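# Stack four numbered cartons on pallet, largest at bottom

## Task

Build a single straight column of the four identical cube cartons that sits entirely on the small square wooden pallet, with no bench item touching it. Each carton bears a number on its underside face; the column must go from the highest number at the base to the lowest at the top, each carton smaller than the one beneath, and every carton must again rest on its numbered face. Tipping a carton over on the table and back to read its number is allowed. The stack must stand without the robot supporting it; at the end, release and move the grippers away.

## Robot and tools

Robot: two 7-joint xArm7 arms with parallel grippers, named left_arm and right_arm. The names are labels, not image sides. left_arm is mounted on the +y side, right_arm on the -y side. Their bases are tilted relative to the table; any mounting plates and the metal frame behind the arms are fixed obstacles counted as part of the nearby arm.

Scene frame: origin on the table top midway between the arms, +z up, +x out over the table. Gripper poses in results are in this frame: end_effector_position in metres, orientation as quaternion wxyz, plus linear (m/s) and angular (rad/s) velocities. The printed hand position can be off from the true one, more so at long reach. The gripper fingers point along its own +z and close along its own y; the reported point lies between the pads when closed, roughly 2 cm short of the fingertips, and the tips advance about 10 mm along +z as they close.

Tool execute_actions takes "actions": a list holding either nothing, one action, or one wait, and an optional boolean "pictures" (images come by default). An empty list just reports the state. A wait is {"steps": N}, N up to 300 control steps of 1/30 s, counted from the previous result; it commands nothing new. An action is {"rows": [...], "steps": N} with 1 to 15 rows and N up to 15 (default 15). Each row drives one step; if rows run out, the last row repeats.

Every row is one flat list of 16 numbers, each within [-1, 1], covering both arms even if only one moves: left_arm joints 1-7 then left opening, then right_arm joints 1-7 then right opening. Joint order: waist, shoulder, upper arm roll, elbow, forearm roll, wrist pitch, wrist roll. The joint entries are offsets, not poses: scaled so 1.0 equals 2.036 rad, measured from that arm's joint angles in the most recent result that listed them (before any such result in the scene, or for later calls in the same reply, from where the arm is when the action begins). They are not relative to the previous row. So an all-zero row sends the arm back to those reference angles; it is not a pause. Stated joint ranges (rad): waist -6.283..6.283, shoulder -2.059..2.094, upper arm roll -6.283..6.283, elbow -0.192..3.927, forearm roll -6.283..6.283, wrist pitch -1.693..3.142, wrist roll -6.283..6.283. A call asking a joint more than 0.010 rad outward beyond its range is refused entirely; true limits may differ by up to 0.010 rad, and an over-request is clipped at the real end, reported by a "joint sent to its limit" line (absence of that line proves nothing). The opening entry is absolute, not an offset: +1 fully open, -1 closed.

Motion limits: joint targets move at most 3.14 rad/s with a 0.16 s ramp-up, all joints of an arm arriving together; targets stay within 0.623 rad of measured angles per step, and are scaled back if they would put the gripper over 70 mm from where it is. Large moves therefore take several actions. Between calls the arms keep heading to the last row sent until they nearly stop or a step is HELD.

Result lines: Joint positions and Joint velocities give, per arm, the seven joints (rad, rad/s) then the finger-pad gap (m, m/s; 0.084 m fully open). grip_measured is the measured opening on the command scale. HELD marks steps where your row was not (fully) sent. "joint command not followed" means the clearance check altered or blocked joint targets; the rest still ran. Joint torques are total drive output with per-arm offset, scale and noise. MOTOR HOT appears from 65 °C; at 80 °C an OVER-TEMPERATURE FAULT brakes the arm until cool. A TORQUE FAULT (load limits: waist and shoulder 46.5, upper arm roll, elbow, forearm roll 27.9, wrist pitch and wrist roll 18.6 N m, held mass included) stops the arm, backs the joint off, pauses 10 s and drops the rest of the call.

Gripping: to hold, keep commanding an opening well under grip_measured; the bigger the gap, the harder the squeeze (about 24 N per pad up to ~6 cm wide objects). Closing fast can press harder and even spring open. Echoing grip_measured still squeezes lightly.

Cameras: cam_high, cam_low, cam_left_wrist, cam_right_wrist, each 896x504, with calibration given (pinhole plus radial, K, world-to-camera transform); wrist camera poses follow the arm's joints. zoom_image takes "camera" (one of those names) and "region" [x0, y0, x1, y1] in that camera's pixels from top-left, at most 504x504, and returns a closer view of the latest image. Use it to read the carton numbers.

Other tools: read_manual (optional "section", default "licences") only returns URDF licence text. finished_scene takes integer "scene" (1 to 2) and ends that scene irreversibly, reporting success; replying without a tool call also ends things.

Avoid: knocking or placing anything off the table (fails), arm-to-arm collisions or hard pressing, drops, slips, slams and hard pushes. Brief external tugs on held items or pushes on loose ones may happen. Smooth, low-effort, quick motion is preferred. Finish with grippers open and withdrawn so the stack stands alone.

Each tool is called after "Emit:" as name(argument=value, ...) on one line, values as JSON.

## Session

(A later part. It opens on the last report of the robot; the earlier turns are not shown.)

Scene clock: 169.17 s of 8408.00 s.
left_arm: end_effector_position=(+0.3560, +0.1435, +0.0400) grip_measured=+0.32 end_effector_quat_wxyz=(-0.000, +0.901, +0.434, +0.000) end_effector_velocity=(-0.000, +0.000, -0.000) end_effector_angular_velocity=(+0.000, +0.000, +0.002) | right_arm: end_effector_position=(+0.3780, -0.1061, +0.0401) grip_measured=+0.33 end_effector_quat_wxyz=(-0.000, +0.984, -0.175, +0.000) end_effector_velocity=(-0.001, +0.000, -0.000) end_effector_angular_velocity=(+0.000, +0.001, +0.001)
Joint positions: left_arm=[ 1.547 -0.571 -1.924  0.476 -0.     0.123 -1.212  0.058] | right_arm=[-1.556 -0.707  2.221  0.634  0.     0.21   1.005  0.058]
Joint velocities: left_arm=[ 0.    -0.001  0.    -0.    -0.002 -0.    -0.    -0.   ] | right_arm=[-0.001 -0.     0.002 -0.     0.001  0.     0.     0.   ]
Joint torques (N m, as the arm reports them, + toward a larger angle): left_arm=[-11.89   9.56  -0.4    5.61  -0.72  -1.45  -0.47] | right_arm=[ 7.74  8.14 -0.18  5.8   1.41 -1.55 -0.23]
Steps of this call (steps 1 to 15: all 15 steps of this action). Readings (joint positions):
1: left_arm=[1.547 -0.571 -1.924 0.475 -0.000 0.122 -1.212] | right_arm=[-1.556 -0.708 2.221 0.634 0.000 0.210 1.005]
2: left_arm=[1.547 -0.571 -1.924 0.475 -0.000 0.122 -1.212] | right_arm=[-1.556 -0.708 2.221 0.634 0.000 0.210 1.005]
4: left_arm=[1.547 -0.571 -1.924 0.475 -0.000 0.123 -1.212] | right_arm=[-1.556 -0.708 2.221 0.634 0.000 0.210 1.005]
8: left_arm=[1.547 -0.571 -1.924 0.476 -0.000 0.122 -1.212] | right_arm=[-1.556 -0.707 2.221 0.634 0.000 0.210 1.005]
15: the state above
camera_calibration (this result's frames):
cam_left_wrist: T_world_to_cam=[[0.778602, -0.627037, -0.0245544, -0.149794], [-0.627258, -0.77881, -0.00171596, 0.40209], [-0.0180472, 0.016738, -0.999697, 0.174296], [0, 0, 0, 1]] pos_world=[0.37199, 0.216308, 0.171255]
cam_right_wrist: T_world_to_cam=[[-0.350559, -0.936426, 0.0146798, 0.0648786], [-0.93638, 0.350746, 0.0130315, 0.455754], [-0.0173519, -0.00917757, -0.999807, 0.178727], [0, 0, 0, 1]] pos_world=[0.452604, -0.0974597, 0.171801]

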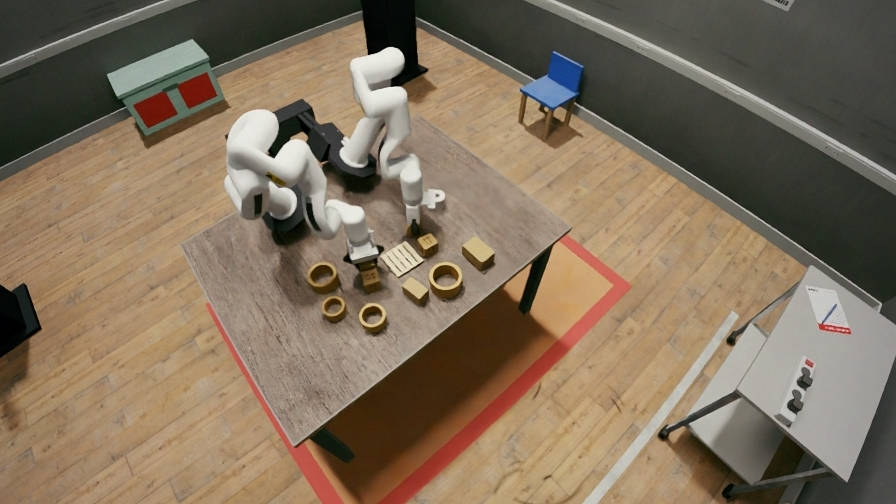

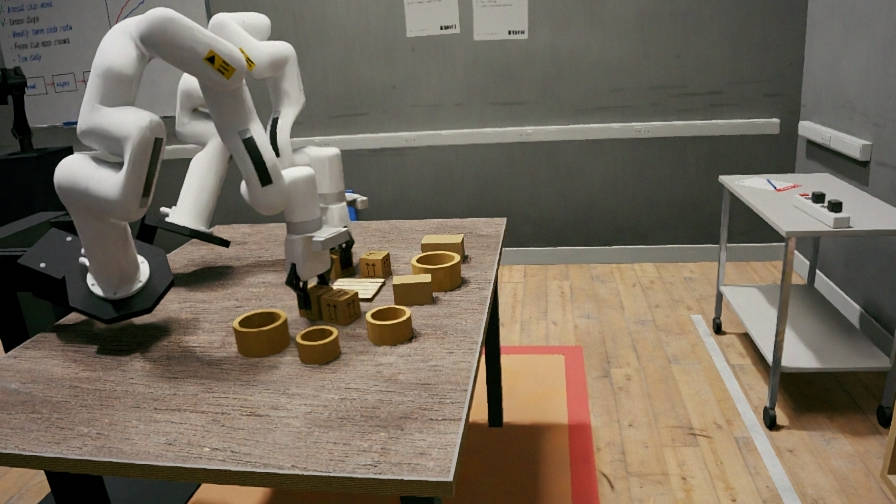

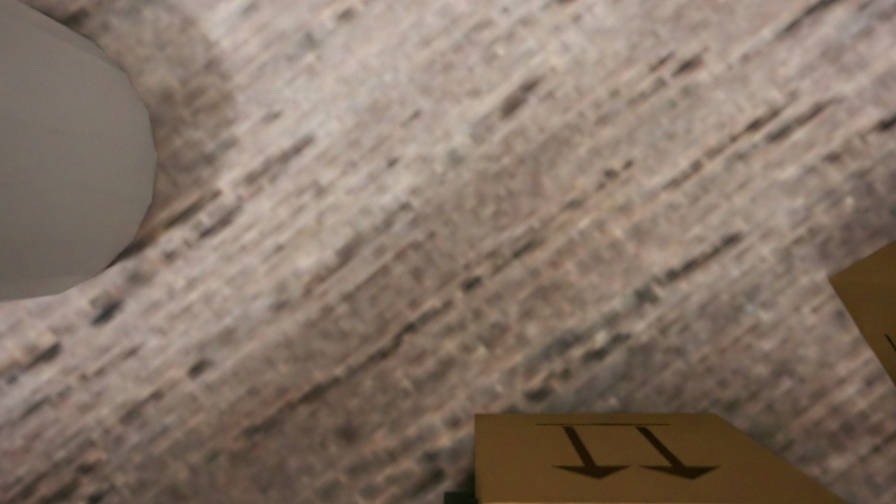

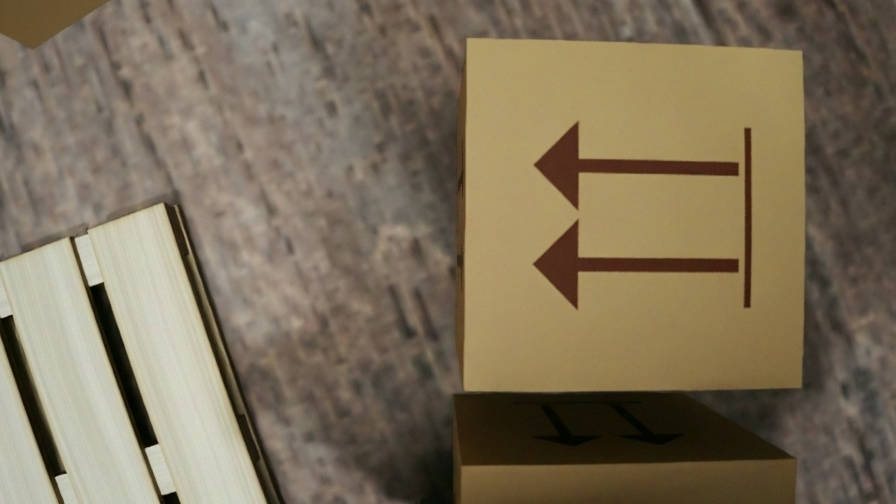

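Emit:
execute_actions(actions=[{"rows":[[-0.06,0.009,0.052,-0.007,0,0.028,0,-0.3,0.035,0.015,-0.028,-0.005,0,0.022,0,-0.3],[-0.1287,0.0171,0.1098,-0.0126,0,0.0575,0,-0.3,0.072,0.0302,-0.0568,-0.01,0,0.0445,0,-0.3],[-0.1287,0.0171,0.1098,-0.0126,0,0.0575,0,-0.3,0.072,0.0302,-0.0568,-0.01,0,0.0445,0,-0.3],[-0.1287,0.0171,0.1098,-0.0126,0,0.0575,0,-0.3,0.072,0.0302,-0.0568,-0.01,0,0.0445,0,-0.3],[-0.2353,0.0192,0.2033,-0.0123,0,0.112,0,-0.3,0.1552,0.0546,-0.1245,-0.0146,0,0.094,0,-0.3],[-0.2353,0.0192,0.2033,-0.0123,0,0.112,0,-0.3,0.1552,0.0546,-0.1245,-0.0146,0,0.094,0,-0.3],[-0.2353,0.0192,0.2033,-0.0123,0,0.112,0,-0.3,0.1552,0.0546,-0.1245,-0.0146,0,0.094,0,-0.3],[-0.3904,0.0032,0.3343,-0.0131,0,0.1933,0,-0.3,0.2738,0.0743,-0.2243,-0.0111,0,0.1649,0,-0.3]],"steps":15}], pictures=false)

Emit:
execute_actions(actions=[{"steps":7}], pictures=false)

Emit:
execute_actions(actions=[{"rows":[[0.109,0.041,0.275,0.087,-0.663,0.518,0,-0.3,-0.19,0.11,-0.357,0.007,0.6,0.503,0,-0.3]],"steps":15}], pictures=false)

Emit:
execute_actions(actions=[{"steps":20}])

Scene clock: 210.43 s of 8408.00 s.
left_arm: end_effector_position=(+0.3588, +0.1432, +0.1367) grip_measured=+0.32 end_effector_quat_wxyz=(-0.002, +0.901, +0.433, +0.004) end_effector_velocity=(-0.012, -0.014, +0.175) end_effector_angular_velocity=(-0.054, -0.016, -0.016) | right_arm: end_effector_position=(+0.3811, -0.1046, +0.1408) grip_measured=+0.33 end_effector_quat_wxyz=(-0.001, +0.985, -0.175, +0.004) end_effector_velocity=(-0.015, +0.009, +0.133) end_effector_angular_velocity=(+0.038, +0.029, +0.013)
Joint positions: left_arm=[ 0.847 -0.556 -1.327  0.452 -0.     0.464 -1.212  0.058] | right_arm=[-1.055 -0.567  1.814  0.614  0.     0.508  1.005  0.058]
Joint velocities: left_arm=[-1.196 -0.109  1.001 -0.003 -0.     0.604  0.001  0.   ] | right_arm=[ 0.715  0.142 -0.586  0.016  0.001  0.423 -0.    -0.   ]
Joint torques (N m, as the arm reports them, + toward a larger angle): left_arm=[ 4.31 -1.17 -1.7   7.17 -0.58 -1.37 -0.75] | right_arm=[ 1.24 -0.24  0.14  6.48  1.24 -1.49 -0.11]
Steps of this call (steps 1 to 15: the robot went on to your last target; steps 16 to 90: nothing new was sent; then 37.77 s passed at rest; steps 91 to 105: all 15 steps of this action). Readings (joint positions):
91: left_arm=[1.547 -0.571 -1.924 0.475 -0.000 0.123 -1.212] | right_arm=[-1.556 -0.708 2.221 0.634 0.000 0.210 1.005]
92: left_arm=[1.544 -0.571 -1.922 0.475 -0.000 0.124 -1.212] | right_arm=[-1.554 -0.707 2.219 0.634 0.000 0.212 1.005]
94: left_arm=[1.510 -0.566 -1.890 0.469 -0.000 0.142 -1.212] | right_arm=[-1.522 -0.694 2.192 0.626 0.000 0.234 1.005]
98: left_arm=[1.301 -0.544 -1.712 0.456 -0.000 0.236 -1.212] | right_arm=[-1.386 -0.642 2.084 0.614 0.000 0.315 1.005]
105: the state above

Scene clock: 210.67 s of 8408.00 s.
left_arm: end_effector_position=(+0.3552, +0.1440, +0.1481) grip_measured=+0.32 end_effector_quat_wxyz=(-0.001, +0.901, +0.434, -0.001) end_effector_velocity=(-0.002, +0.001, +0.009) end_effector_angular_velocity=(-0.006, +0.006, +0.005) | right_arm: end_effector_position=(+0.3781, -0.1072, +0.1485) grip_measured=+0.33 end_effector_quat_wxyz=(+0.001, +0.984, -0.176, +0.000) end_effector_velocity=(-0.000, +0.000, +0.008) end_effector_angular_velocity=(+0.002, +0.002, -0.000)
Joint positions: left_arm=[ 0.76  -0.563 -1.249  0.448 -0.     0.513 -1.212  0.058] | right_arm=[-1.004 -0.557  1.768  0.611  0.     0.543  1.005  0.058]
Joint velocities: left_arm=[-0.067 -0.004  0.062  0.     0.     0.039  0.     0.   ] | right_arm=[ 0.042  0.008 -0.036  0.003 -0.001  0.027  0.    -0.   ]
Joint torques (N m, as the arm reports them, + toward a larger angle): left_arm=[-8.31 -5.58 -0.61  9.   -0.54 -1.45 -0.66] | right_arm=[ 7.51  1.12 -0.13  9.24  0.85 -1.95  0.12]
Steps of this call (steps 1 to 7: the robot went on to your last target). Readings (joint positions):
1: left_arm=[0.815 -0.559 -1.300 0.452 -0.000 0.481 -1.212] | right_arm=[-1.036 -0.563 1.798 0.614 0.000 0.520 1.005]
2: left_arm=[0.794 -0.561 -1.282 0.451 -0.000 0.492 -1.212] | right_arm=[-1.024 -0.561 1.787 0.613 0.000 0.528 1.005]
4: left_arm=[0.772 -0.563 -1.261 0.449 -0.000 0.505 -1.212] | right_arm=[-1.011 -0.559 1.775 0.611 0.000 0.538 1.005]
7: the state above

Scene clock: 211.17 s of 8408.00 s.
left_arm: end_effector_position=(+0.3138, +0.1893, +0.1914) grip_measured=+0.32 end_effector_quat_wxyz=(+0.122, +0.461, +0.768, -0.427) end_effector_velocity=(+0.150, -0.310, +0.385) end_effector_angular_velocity=(-2.340, +0.537, +1.735) | right_arm: end_effector_position=(+0.3331, -0.2424, +0.1191) grip_measured=+0.33 end_effector_quat_wxyz=(+0.002, +0.783, -0.548, -0.294) end_effector_velocity=(-0.276, -0.157, +0.071) end_effector_angular_velocity=(+1.245, +2.359, -3.315)
Joint positions: left_arm=[ 0.95  -0.491 -0.769  0.597 -0.758  1.265 -1.212  0.058] | right_arm=[-1.205 -0.441  1.399  0.62   0.406  0.95   1.005  0.058]
Joint velocities: left_arm=[ 0.176  0.068  0.445  0.146 -2.048  1.779 -0.    -0.   ] | right_arm=[-0.705  0.408 -1.357  0.039  1.892  1.89  -0.    -0.   ]
Joint torques (N m, as the arm reports them, + toward a larger angle): left_arm=[-16.5  -18.92  -4.85   8.42   0.1   -0.49  -0.62] | right_arm=[ 2.47 -1.55 -3.5   5.35  3.86  0.99 -0.01]
Steps of this call (steps 1 to 15: all 15 steps of this action). Readings (joint positions):
1: left_arm=[0.758 -0.564 -1.248 0.448 -0.000 0.514 -1.212] | right_arm=[-1.003 -0.557 1.767 0.611 0.000 0.544 1.005]
2: left_arm=[0.757 -0.563 -1.245 0.449 -0.003 0.517 -1.212] | right_arm=[-1.003 -0.556 1.765 0.611 0.003 0.547 1.005]
4: left_arm=[0.769 -0.557 -1.217 0.462 -0.039 0.554 -1.212] | right_arm=[-1.021 -0.545 1.738 0.614 0.036 0.580 1.005]
8: left_arm=[0.831 -0.535 -1.064 0.509 -0.214 0.729 -1.212] | right_arm=[-1.086 -0.509 1.627 0.614 0.139 0.683 1.005]
15: the state above

Scene clock: 211.83 s of 8408.00 s.
left_arm: end_effector_position=(+0.4133, +0.1600, +0.3033) grip_measured=+0.32 end_effector_quat_wxyz=(+0.356, +0.236, +0.710, -0.559) end_effector_velocity=(+0.004, +0.002, +0.004) end_effector_angular_velocity=(-0.015, -0.007, +0.017) | right_arm: end_effector_position=(+0.4035, -0.2407, +0.2281) grip_measured=+0.33 end_effector_quat_wxyz=(+0.310, -0.281, +0.693, +0.587) end_effector_velocity=(+0.007, -0.005, +0.004) end_effector_angular_velocity=(+0.021, +0.001, -0.041)
Joint positions: left_arm=[ 0.981 -0.48  -0.69   0.625 -1.348  1.566 -1.212  0.058] | right_arm=[-1.39  -0.334  1.043  0.625  1.218  1.565  1.005  0.058]
Joint velocities: left_arm=[ 0.002  0.     0.004  0.002 -0.019  0.009  0.    -0.   ] | right_arm=[-0.007  0.003 -0.012 -0.001  0.029  0.014  0.     0.   ]
Joint torques (N m, as the arm reports them, + toward a larger angle): left_arm=[ -7.9  -15.55  -0.63   8.35  -1.63   1.05  -0.62] | right_arm=[ 5.5  -7.03  0.13  6.02  1.91  2.21 -0.26]
Steps of this call (steps 1 to 20: the robot went on to your last target). Readings (joint positions):
1: left_arm=[0.955 -0.489 -0.758 0.601 -0.823 1.316 -1.212] | right_arm=[-1.230 -0.426 1.350 0.621 0.476 1.020 1.005]
2: left_arm=[0.957 -0.489 -0.752 0.603 -0.884 1.351 -1.212] | right_arm=[-1.258 -0.410 1.296 0.621 0.556 1.100 1.005]
4: left_arm=[0.961 -0.487 -0.742 0.608 -0.997 1.398 -1.212] | right_arm=[-1.311 -0.380 1.195 0.620 0.728 1.263 1.005]
8: left_arm=[0.972 -0.483 -0.712 0.618 -1.204 1.496 -1.212] | right_arm=[-1.363 -0.349 1.096 0.622 1.017 1.461 1.005]
20: the state above
camera_calibration (this result's frames):
cam_left_wrist: T_world_to_cam=[[0.742546, 0.239311, -0.625584, -0.119055], [0.631572, 0.0608407, 0.772927, -0.438276], [0.223031, -0.969035, -0.105965, 0.225302], [0, 0, 0, 1]] pos_world=[0.314957, 0.273482, 0.28815]
cam_right_wrist: T_world_to_cam=[[-0.751502, 0.13767, 0.645206, 0.22144], [0.652532, 0.0110274, 0.757681, -0.368285], [0.0971952, 0.990417, -0.0981213, 0.354552], [0, 0, 0, 1]] pos_world=[0.372269, -0.377579, 0.170957]

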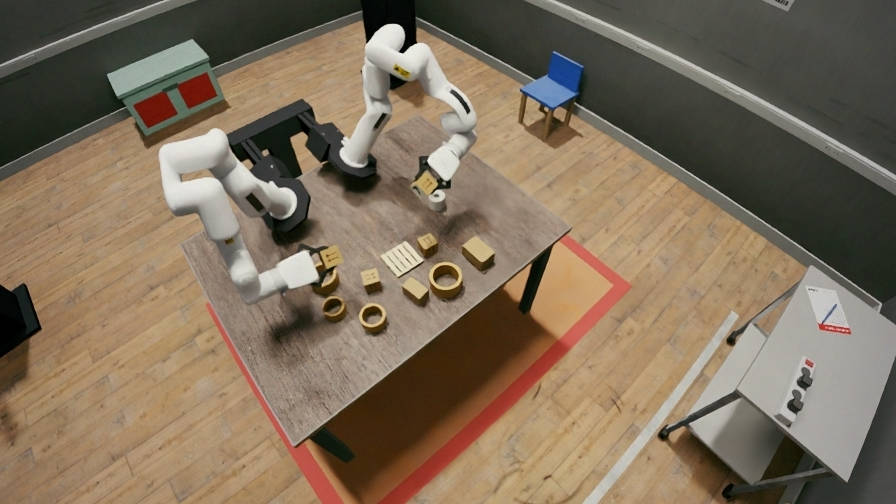

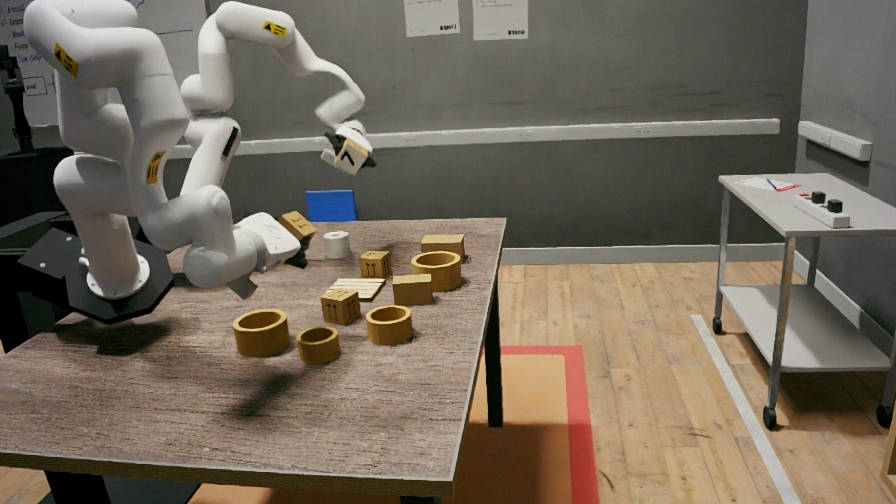

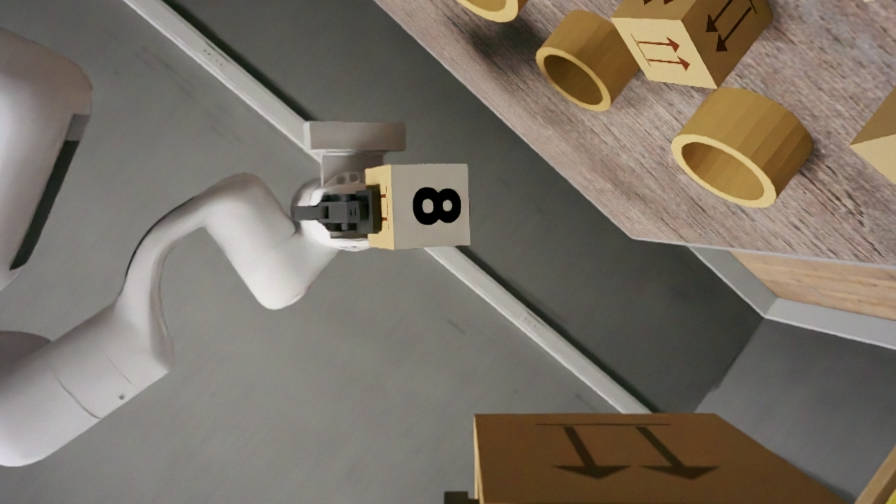

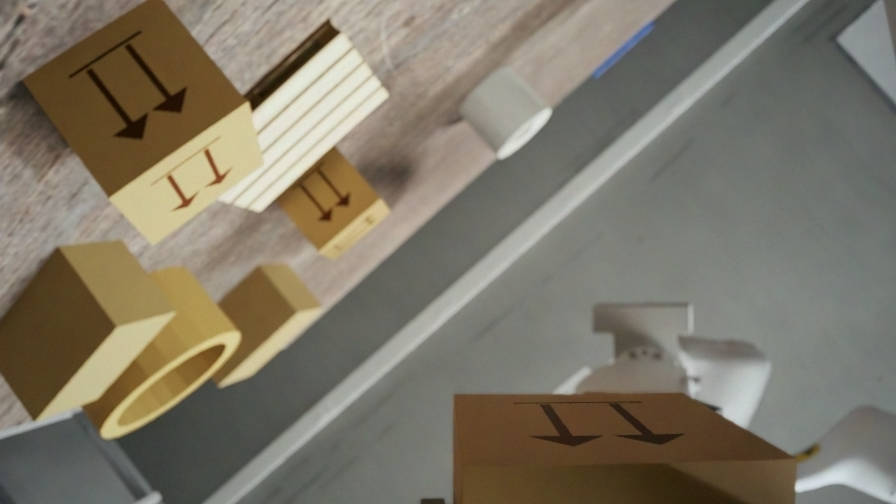

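Emit:
zoom_image(camera="cam_low", region=[310, 120, 390, 190])

Region (310, 120, 390, 190) of cam_low's 896x504 image, scaled by 6.300, with more detail than that image has; it fills the top 441 rows of this view, and the rest is white.

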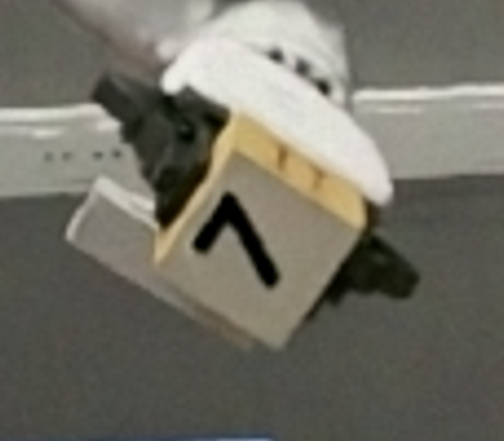

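Emit:
execute_actions(actions=[{"rows":[[-0.051,-0.033,-0.0295,0.0265,0.662,-0.4376,0.362,-0.3,-0.0307,-0.1916,0.1,0.2169,-0.2,-0.1,-0.0894,-0.3],[-0.051,-0.033,-0.0295,0.0265,0.662,-0.4376,0.362,-0.3,-0.0307,-0.1916,0.1,0.2169,-0.2,-0.1,-0.0894,-0.3],[-0.051,-0.033,-0.0295,0.0265,0.662,-0.4376,0.362,-0.3,-0.0307,-0.1916,0.1,0.2169,-0.2,-0.1,-0.0894,-0.3],[-0.051,-0.033,-0.0295,0.0265,0.662,-0.4376,0.362,-0.3,-0.0307,-0.1916,0.1,0.2169,-0.2,-0.1,-0.0894,-0.3],[-0.051,-0.033,-0.0295,0.0265,0.662,-0.4376,0.362,-0.3,-0.0307,-0.1916,0.1,0.2169,-0.2,-0.1,-0.0894,-0.3],[-0.051,-0.033,-0.0295,0.0265,0.662,-0.4376,0.362,-0.3,-0.0307,-0.1916,0.6038,0.2169,-0.5982,-0.432,-0.0894,-0.3]],"steps":15}], pictures=false)

Emit:
execute_actions(actions=[{"steps":12}], pictures=false)

Emit:
execute_actions(actions=[{"steps":18}])

Scene clock: 281.07 s of 8408.00 s.
left_arm: end_effector_position=(+0.3928, +0.2673, +0.1878) grip_measured=+0.32 end_effector_quat_wxyz=(+0.208, +0.710, +0.648, -0.181) end_effector_velocity=(+0.030, +0.391, -0.109) end_effector_angular_velocity=(+2.142, -0.974, -2.095) | right_arm: end_effector_position=(+0.4671, -0.2345, +0.1630) grip_measured=+0.33 end_effector_quat_wxyz=(-0.069, +0.791, -0.562, -0.230) end_effector_velocity=(+0.108, +0.237, -0.106) end_effector_angular_velocity=(-1.176, -0.989, +2.276)
Joint positions: left_arm=[ 0.903 -0.531 -0.735  0.666 -0.676  0.947 -0.67   0.058] | right_arm=[-1.436 -0.633  1.528  0.964  0.637  1.09   0.867  0.058]
Joint velocities: left_arm=[-0.117 -0.076 -0.068  0.061  2.042 -1.268  0.905 -0.   ] | right_arm=[-0.043 -0.249  1.374  0.295 -1.388 -1.14  -0.12   0.   ]
Joint torques (N m, as the arm reports them, + toward a larger angle): left_arm=[ -8.26 -17.2   -0.32   9.81  -0.18  -0.63  -0.51] | right_arm=[ 7.33  2.   -3.46  7.16  1.85  0.39 -0.24]
Steps of this call (steps 1 to 30: the robot went on to your last target; steps 31 to 100: nothing new was sent; then 65.40 s passed at rest; steps 101 to 115: all 15 steps of this action). Readings (joint positions):
101: left_arm=[0.981 -0.480 -0.690 0.625 -1.350 1.567 -1.212] | right_arm=[-1.391 -0.333 1.041 0.625 1.222 1.567 1.005]
102: left_arm=[0.981 -0.480 -0.690 0.625 -1.347 1.564 -1.209] | right_arm=[-1.391 -0.335 1.042 0.627 1.219 1.566 1.004]
104: left_arm=[0.975 -0.484 -0.693 0.628 -1.311 1.528 -1.172] | right_arm=[-1.397 -0.364 1.058 0.657 1.185 1.549 0.989]
108: left_arm=[0.940 -0.507 -0.715 0.646 -1.089 1.306 -0.952] | right_arm=[-1.421 -0.524 1.155 0.846 1.006 1.447 0.918]
115: the state above

Scene clock: 281.47 s of 8408.00 s.
left_arm: end_effector_position=(+0.4141, +0.3622, +0.1878) grip_measured=+0.32 end_effector_quat_wxyz=(+0.005, +0.924, +0.382, -0.003) end_effector_velocity=(+0.009, +0.026, +0.004) end_effector_angular_velocity=(+0.160, -0.027, -0.240) | right_arm: end_effector_position=(+0.4640, -0.1082, +0.1448) grip_measured=+0.33 end_effector_quat_wxyz=(+0.012, +0.961, -0.260, -0.089) end_effector_velocity=(-0.057, +0.343, -0.007) end_effector_angular_velocity=(-0.096, -0.516, +1.472)
Joint positions: left_arm=[ 0.878 -0.547 -0.75   0.678 -0.021  0.683 -0.48   0.058] | right_arm=[-1.446 -0.688  1.964  1.025  0.252  0.842  0.84   0.058]
Joint velocities: left_arm=[-0.004 -0.001  0.    -0.007  0.233 -0.076  0.056 -0.   ] | right_arm=[-0.017 -0.104  0.912  0.121 -0.747 -0.461 -0.05   0.   ]
Joint torques (N m, as the arm reports them, + toward a larger angle): left_arm=[ -7.78 -17.19  -0.38  10.37  -1.36  -1.67  -0.72] | right_arm=[10.26  6.77 -1.62  9.64  1.15 -1.56 -0.12]
Steps of this call (steps 1 to 12: the robot went on to your last target). Readings (joint positions):
1: left_arm=[0.899 -0.533 -0.737 0.668 -0.605 0.906 -0.641] | right_arm=[-1.438 -0.641 1.573 0.973 0.592 1.055 0.863]
2: left_arm=[0.895 -0.536 -0.739 0.670 -0.529 0.867 -0.613] | right_arm=[-1.439 -0.647 1.617 0.980 0.549 1.025 0.860]
4: left_arm=[0.889 -0.540 -0.743 0.673 -0.365 0.798 -0.563] | right_arm=[-1.440 -0.658 1.698 0.991 0.472 0.977 0.855]
8: left_arm=[0.880 -0.546 -0.749 0.678 -0.099 0.708 -0.499] | right_arm=[-1.443 -0.674 1.837 1.009 0.356 0.906 0.847]
12: the state above

Scene clock: 282.07 s of 8408.00 s.
left_arm: end_effector_position=(+0.4155, +0.3646, +0.1887) grip_measured=+0.32 end_effector_quat_wxyz=(-0.001, +0.929, +0.371, +0.002) end_effector_velocity=(+0.000, -0.000, -0.000) end_effector_angular_velocity=(-0.000, -0.001, -0.001) | right_arm: end_effector_position=(+0.4258, +0.0176, +0.1492) grip_measured=+0.33 end_effector_quat_wxyz=(+0.001, +1.000, -0.018, -0.001) end_effector_velocity=(-0.007, +0.013, +0.002) end_effector_angular_velocity=(+0.008, -0.013, +0.044)
Joint positions: left_arm=[ 0.877 -0.547 -0.75   0.679 -0.     0.675 -0.475  0.058] | right_arm=[-1.453 -0.723  2.268  1.066  0.003  0.687  0.823  0.058]
Joint velocities: left_arm=[-0.     0.001 -0.     0.     0.001 -0.001 -0.    -0.   ] | right_arm=[ 0.002 -0.002  0.028  0.004 -0.019 -0.011 -0.001  0.   ]
Joint torques (N m, as the arm reports them, + toward a larger angle): left_arm=[ -8.07 -17.54  -0.47  10.33  -0.62  -1.52  -0.6 ] | right_arm=[10.49 11.26 -0.58 10.15  0.98 -1.42 -0.26]
Steps of this call (steps 1 to 18: the robot went on to your last target). Readings (joint positions):
1: left_arm=[0.878 -0.547 -0.750 0.678 -0.015 0.680 -0.479] | right_arm=[-1.447 -0.692 1.995 1.029 0.228 0.827 0.838]
2: left_arm=[0.878 -0.547 -0.750 0.678 -0.011 0.679 -0.478] | right_arm=[-1.447 -0.695 2.024 1.033 0.203 0.812 0.837]
4: left_arm=[0.878 -0.547 -0.750 0.678 -0.006 0.677 -0.477] | right_arm=[-1.448 -0.702 2.082 1.041 0.156 0.783 0.834]
8: left_arm=[0.878 -0.547 -0.750 0.679 -0.002 0.676 -0.476] | right_arm=[-1.450 -0.715 2.191 1.055 0.067 0.727 0.828]
18: the state above
camera_calibration (this result's frames):
cam_left_wrist: T_world_to_cam=[[0.685901, -0.727244, -0.0256139, 0.0213924], [-0.727554, -0.686036, -0.00449283, 0.620215], [-0.0143047, 0.0217171, -0.999662, 0.316937], [0, 0, 0, 1]] pos_world=[0.4411, 0.434164, 0.320165]
cam_right_wrist: T_world_to_cam=[[-0.0419875, -0.99897, 0.01718, 0.0651313], [-0.998986, 0.0422558, 0.01556, 0.48747], [-0.0162699, -0.0165093, -0.999731, 0.289439], [0, 0, 0, 1]] pos_world=[0.494419, 0.0492442, 0.280657]

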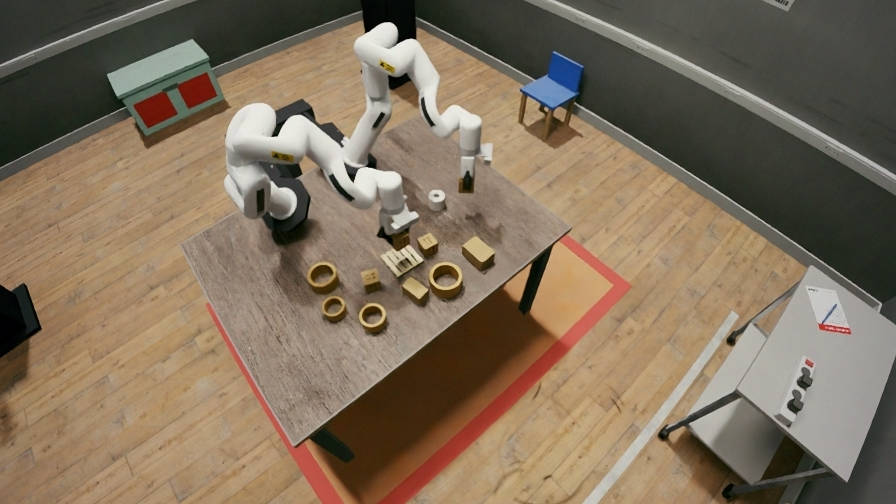

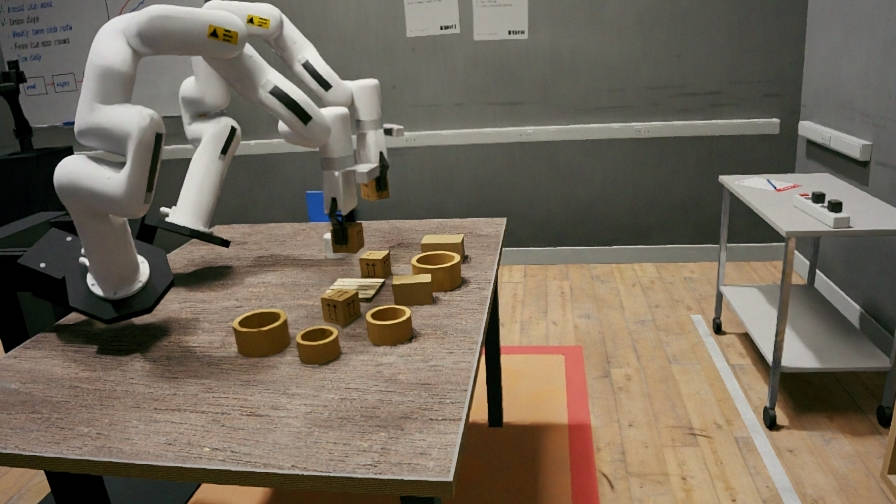

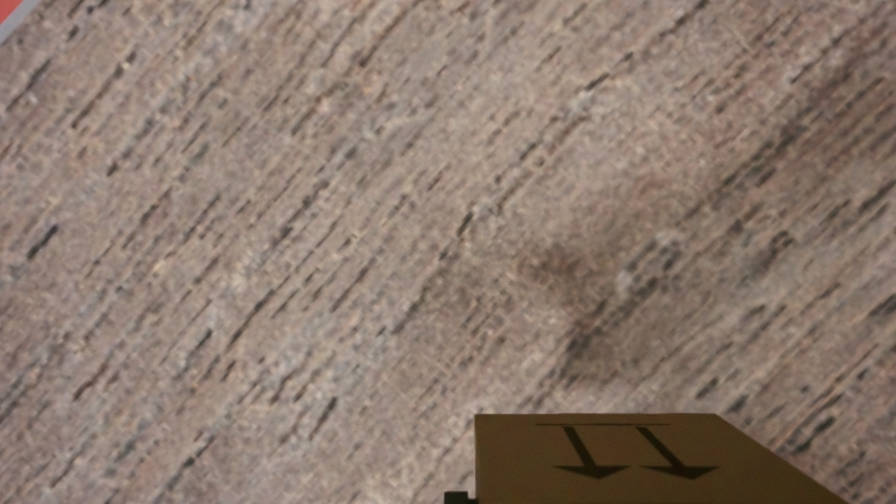

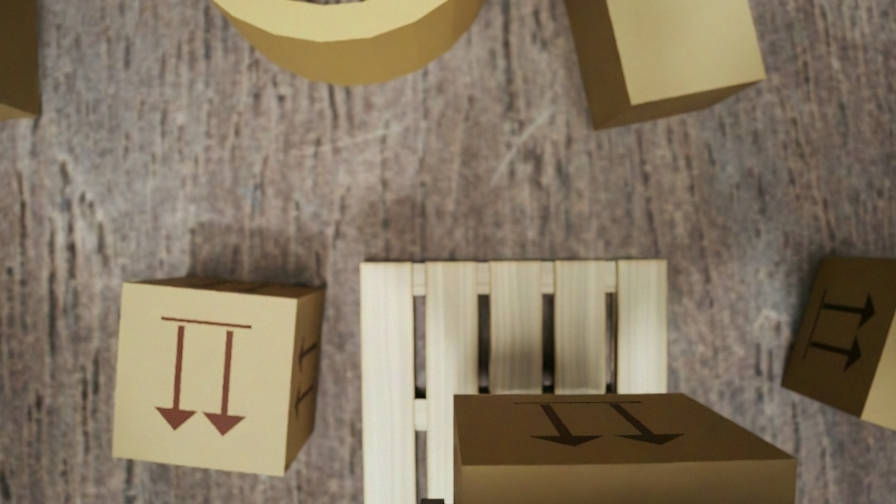

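Emit:
execute_actions(actions=[{"rows":[[0,0,0,0,0,0,0,-0.3,-0.0582,-0.0378,0.0444,-0.0024,-0.0015,-0.0583,0,-0.3],[0,0,0,0,0,0,0,-0.3,-0.0582,-0.0378,0.0444,-0.0024,-0.0015,-0.0583,0,-0.3],[0,0,0,0,0,0,0,-0.3,-0.0582,-0.0378,0.0444,-0.0024,-0.0015,-0.0583,0,-0.3],[0,0,0,0,0,0,0,-0.3,-0.0582,-0.0378,0.0444,-0.0024,-0.0015,-0.0583,0,-0.3],[0,0,0,0,0,0,0,-0.3,-0.082,-0.056,0.06,0.001,-0.0015,-0.08,0,-0.3],[0,0,0,0,0,0,0,-0.3,-0.082,-0.056,0.06,0.001,-0.0015,-0.08,0,-0.3],[0,0,0,0,0,0,0,-0.3,-0.095,-0.067,0.069,0.003,-0.0015,-0.093,0,-0.3],[0,0,0,0,0,0,0,-0.3,-0.1052,-0.0752,0.0759,0.0045,-0.0015,-0.1026,0,-0.3]],"steps":15}], pictures=false)

Emit:
execute_actions(actions=[{"steps":8}])

Emit:
zoom_image(camera="cam_low", region=[310, 230, 410, 310])

Scene clock: 307.50 s of 8408.00 s.
left_arm: end_effector_position=(+0.4155, +0.3646, +0.1887) grip_measured=+0.32 end_effector_quat_wxyz=(-0.001, +0.929, +0.371, +0.002) end_effector_velocity=(+0.000, +0.000, +0.000) end_effector_angular_velocity=(+0.000, -0.000, -0.000) | right_arm: end_effector_position=(+0.4244, +0.0186, +0.0597) grip_measured=+0.33 end_effector_quat_wxyz=(+0.002, +1.000, -0.015, -0.001) end_effector_velocity=(+0.011, +0.023, -0.014) end_effector_angular_velocity=(+0.060, -0.035, +0.006)
Joint positions: left_arm=[ 0.877 -0.547 -0.75   0.679 -0.     0.675 -0.475  0.058] | right_arm=[-1.661 -0.872  2.417  1.073 -0.     0.486  0.823  0.058]
Joint velocities: left_arm=[-0. -0.  0.  0.  0. -0.  0. -0.] | right_arm=[-0.066 -0.041  0.057  0.04  -0.    -0.091  0.     0.   ]
Joint torques (N m, as the arm reports them, + toward a larger angle): left_arm=[ -7.74 -17.56  -0.33  10.28  -0.65  -1.49  -0.59] | right_arm=[12.34 15.09 -0.76  8.96  1.09 -2.11  0.01]
Steps of this call (steps 1 to 15: the robot went on to your last target; steps 16 to 90: nothing new was sent; then 21.93 s passed at rest; steps 91 to 105: all 15 steps of this action). Readings (joint positions):
91: left_arm=[0.877 -0.547 -0.750 0.679 0.000 0.675 -0.475] | right_arm=[-1.452 -0.724 2.272 1.066 0.001 0.686 0.823]
92: left_arm=[0.877 -0.547 -0.750 0.679 0.000 0.675 -0.475] | right_arm=[-1.454 -0.725 2.274 1.066 0.001 0.683 0.823]
94: left_arm=[0.877 -0.547 -0.750 0.679 -0.000 0.675 -0.475] | right_arm=[-1.485 -0.743 2.297 1.069 0.000 0.649 0.823]
98: left_arm=[0.877 -0.547 -0.750 0.679 -0.000 0.675 -0.475] | right_arm=[-1.578 -0.809 2.361 1.062 -0.000 0.565 0.823]
105: the state above

Scene clock: 307.77 s of 8408.00 s.
left_arm: end_effector_position=(+0.4155, +0.3646, +0.1887) grip_measured=+0.32 end_effector_quat_wxyz=(-0.001, +0.929, +0.371, +0.002) end_effector_velocity=(+0.000, -0.000, -0.000) end_effector_angular_velocity=(-0.001, -0.000, +0.001) | right_arm: end_effector_position=(+0.4248, +0.0198, +0.0580) grip_measured=+0.33 end_effector_quat_wxyz=(+0.000, +1.000, -0.015, +0.000) end_effector_velocity=(-0.001, -0.002, -0.004) end_effector_angular_velocity=(-0.005, +0.005, -0.001)
Joint positions: left_arm=[ 0.877 -0.547 -0.75   0.679 -0.     0.675 -0.475  0.058] | right_arm=[-1.666 -0.876  2.422  1.075 -0.     0.479  0.823  0.058]
Joint velocities: left_arm=[-0.     0.001  0.     0.    -0.001 -0.     0.    -0.   ] | right_arm=[-0.007 -0.006  0.003 -0.002  0.    -0.003  0.     0.   ]
Joint torques (N m, as the arm reports them, + toward a larger angle): left_arm=[ -8.03 -17.17  -0.23  10.44  -0.5   -1.59  -0.57] | right_arm=[10.91 14.64 -0.33  8.89  1.36 -1.83 -0.32]
Steps of this call (steps 1 to 8: the robot went on to your last target). Readings (joint positions):
1: left_arm=[0.877 -0.547 -0.750 0.679 -0.000 0.675 -0.475] | right_arm=[-1.662 -0.873 2.419 1.074 -0.000 0.483 0.823]
2: left_arm=[0.877 -0.547 -0.750 0.679 -0.000 0.675 -0.475] | right_arm=[-1.664 -0.873 2.420 1.075 -0.000 0.482 0.823]
4: left_arm=[0.877 -0.547 -0.750 0.679 -0.000 0.675 -0.475] | right_arm=[-1.665 -0.874 2.421 1.076 -0.000 0.480 0.823]
8: the state above
camera_calibration (this result's frames):
cam_left_wrist: T_world_to_cam=[[0.685901, -0.727244, -0.0256138, 0.0213924], [-0.727554, -0.686035, -0.00449296, 0.620215], [-0.0143045, 0.0217172, -0.999662, 0.316937], [0, 0, 0, 1]] pos_world=[0.4411, 0.434164, 0.320165]
cam_right_wrist: T_world_to_cam=[[-0.0347896, -0.99927, 0.0157538, 0.0659534], [-0.999303, 0.0349956, 0.0129971, 0.488224], [-0.0135389, -0.0152907, -0.999791, 0.197064], [0, 0, 0, 1]] pos_world=[0.492846, 0.0518328, 0.189638]

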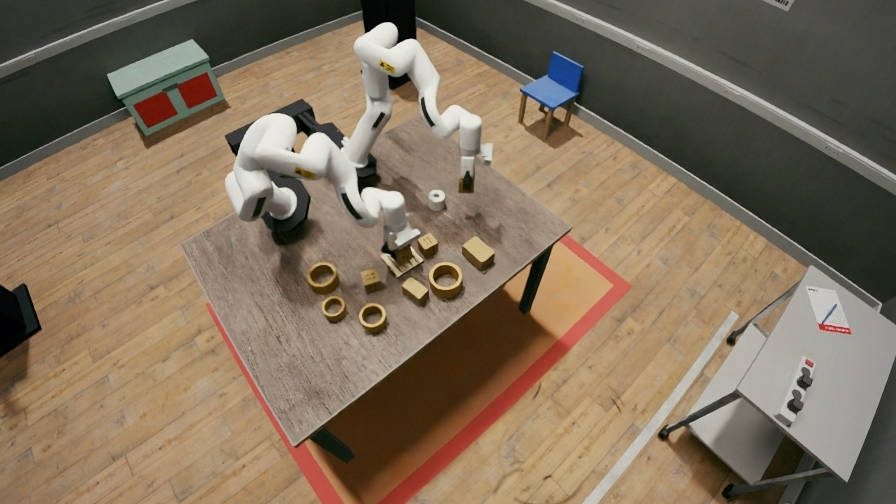

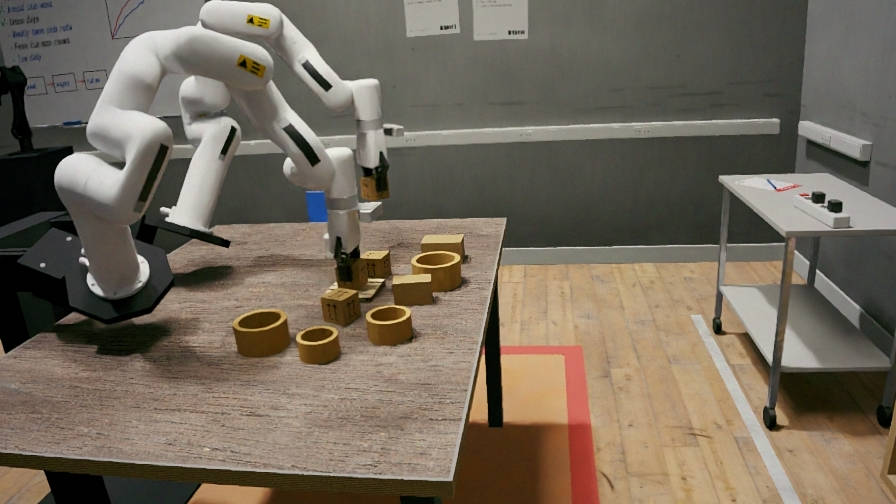

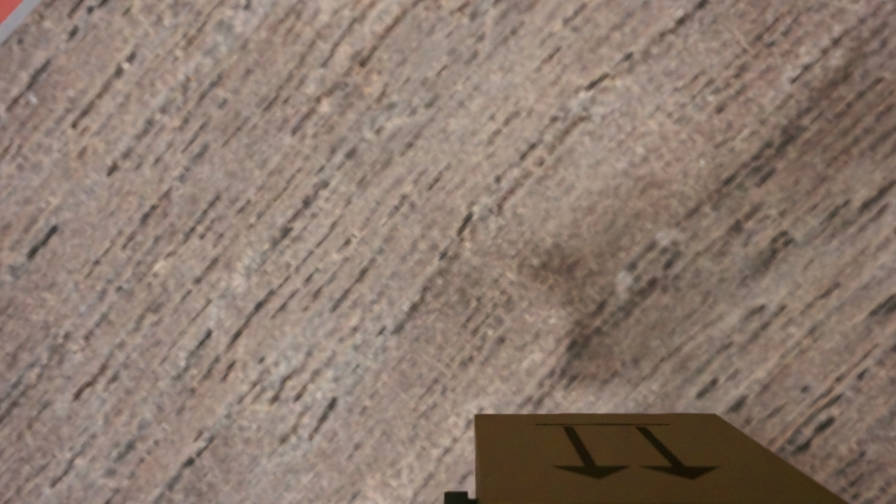

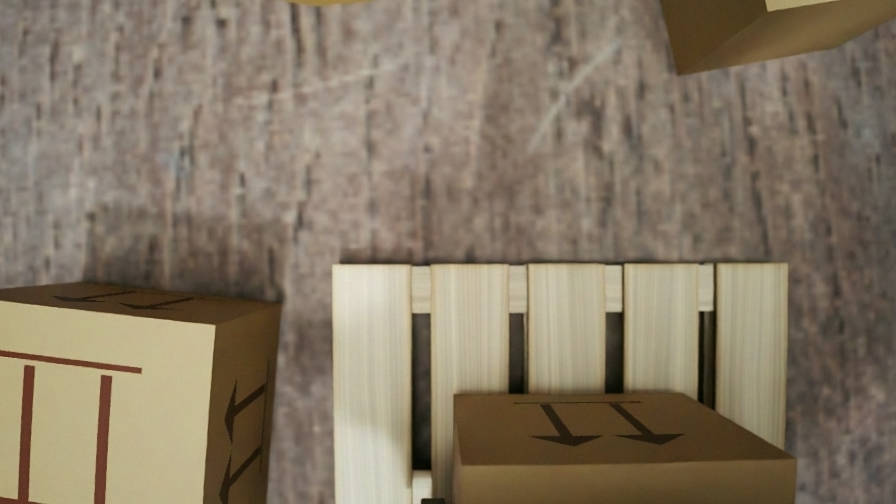

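Region (310, 230, 410, 310) of cam_low's 896x504 image, scaled by 5.040, with more detail than that image has; it fills the top 403 rows of this view, and the rest is white.

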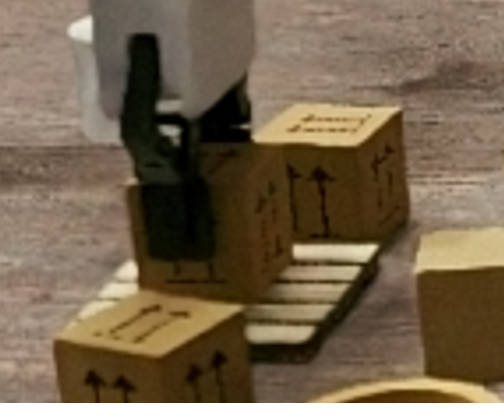

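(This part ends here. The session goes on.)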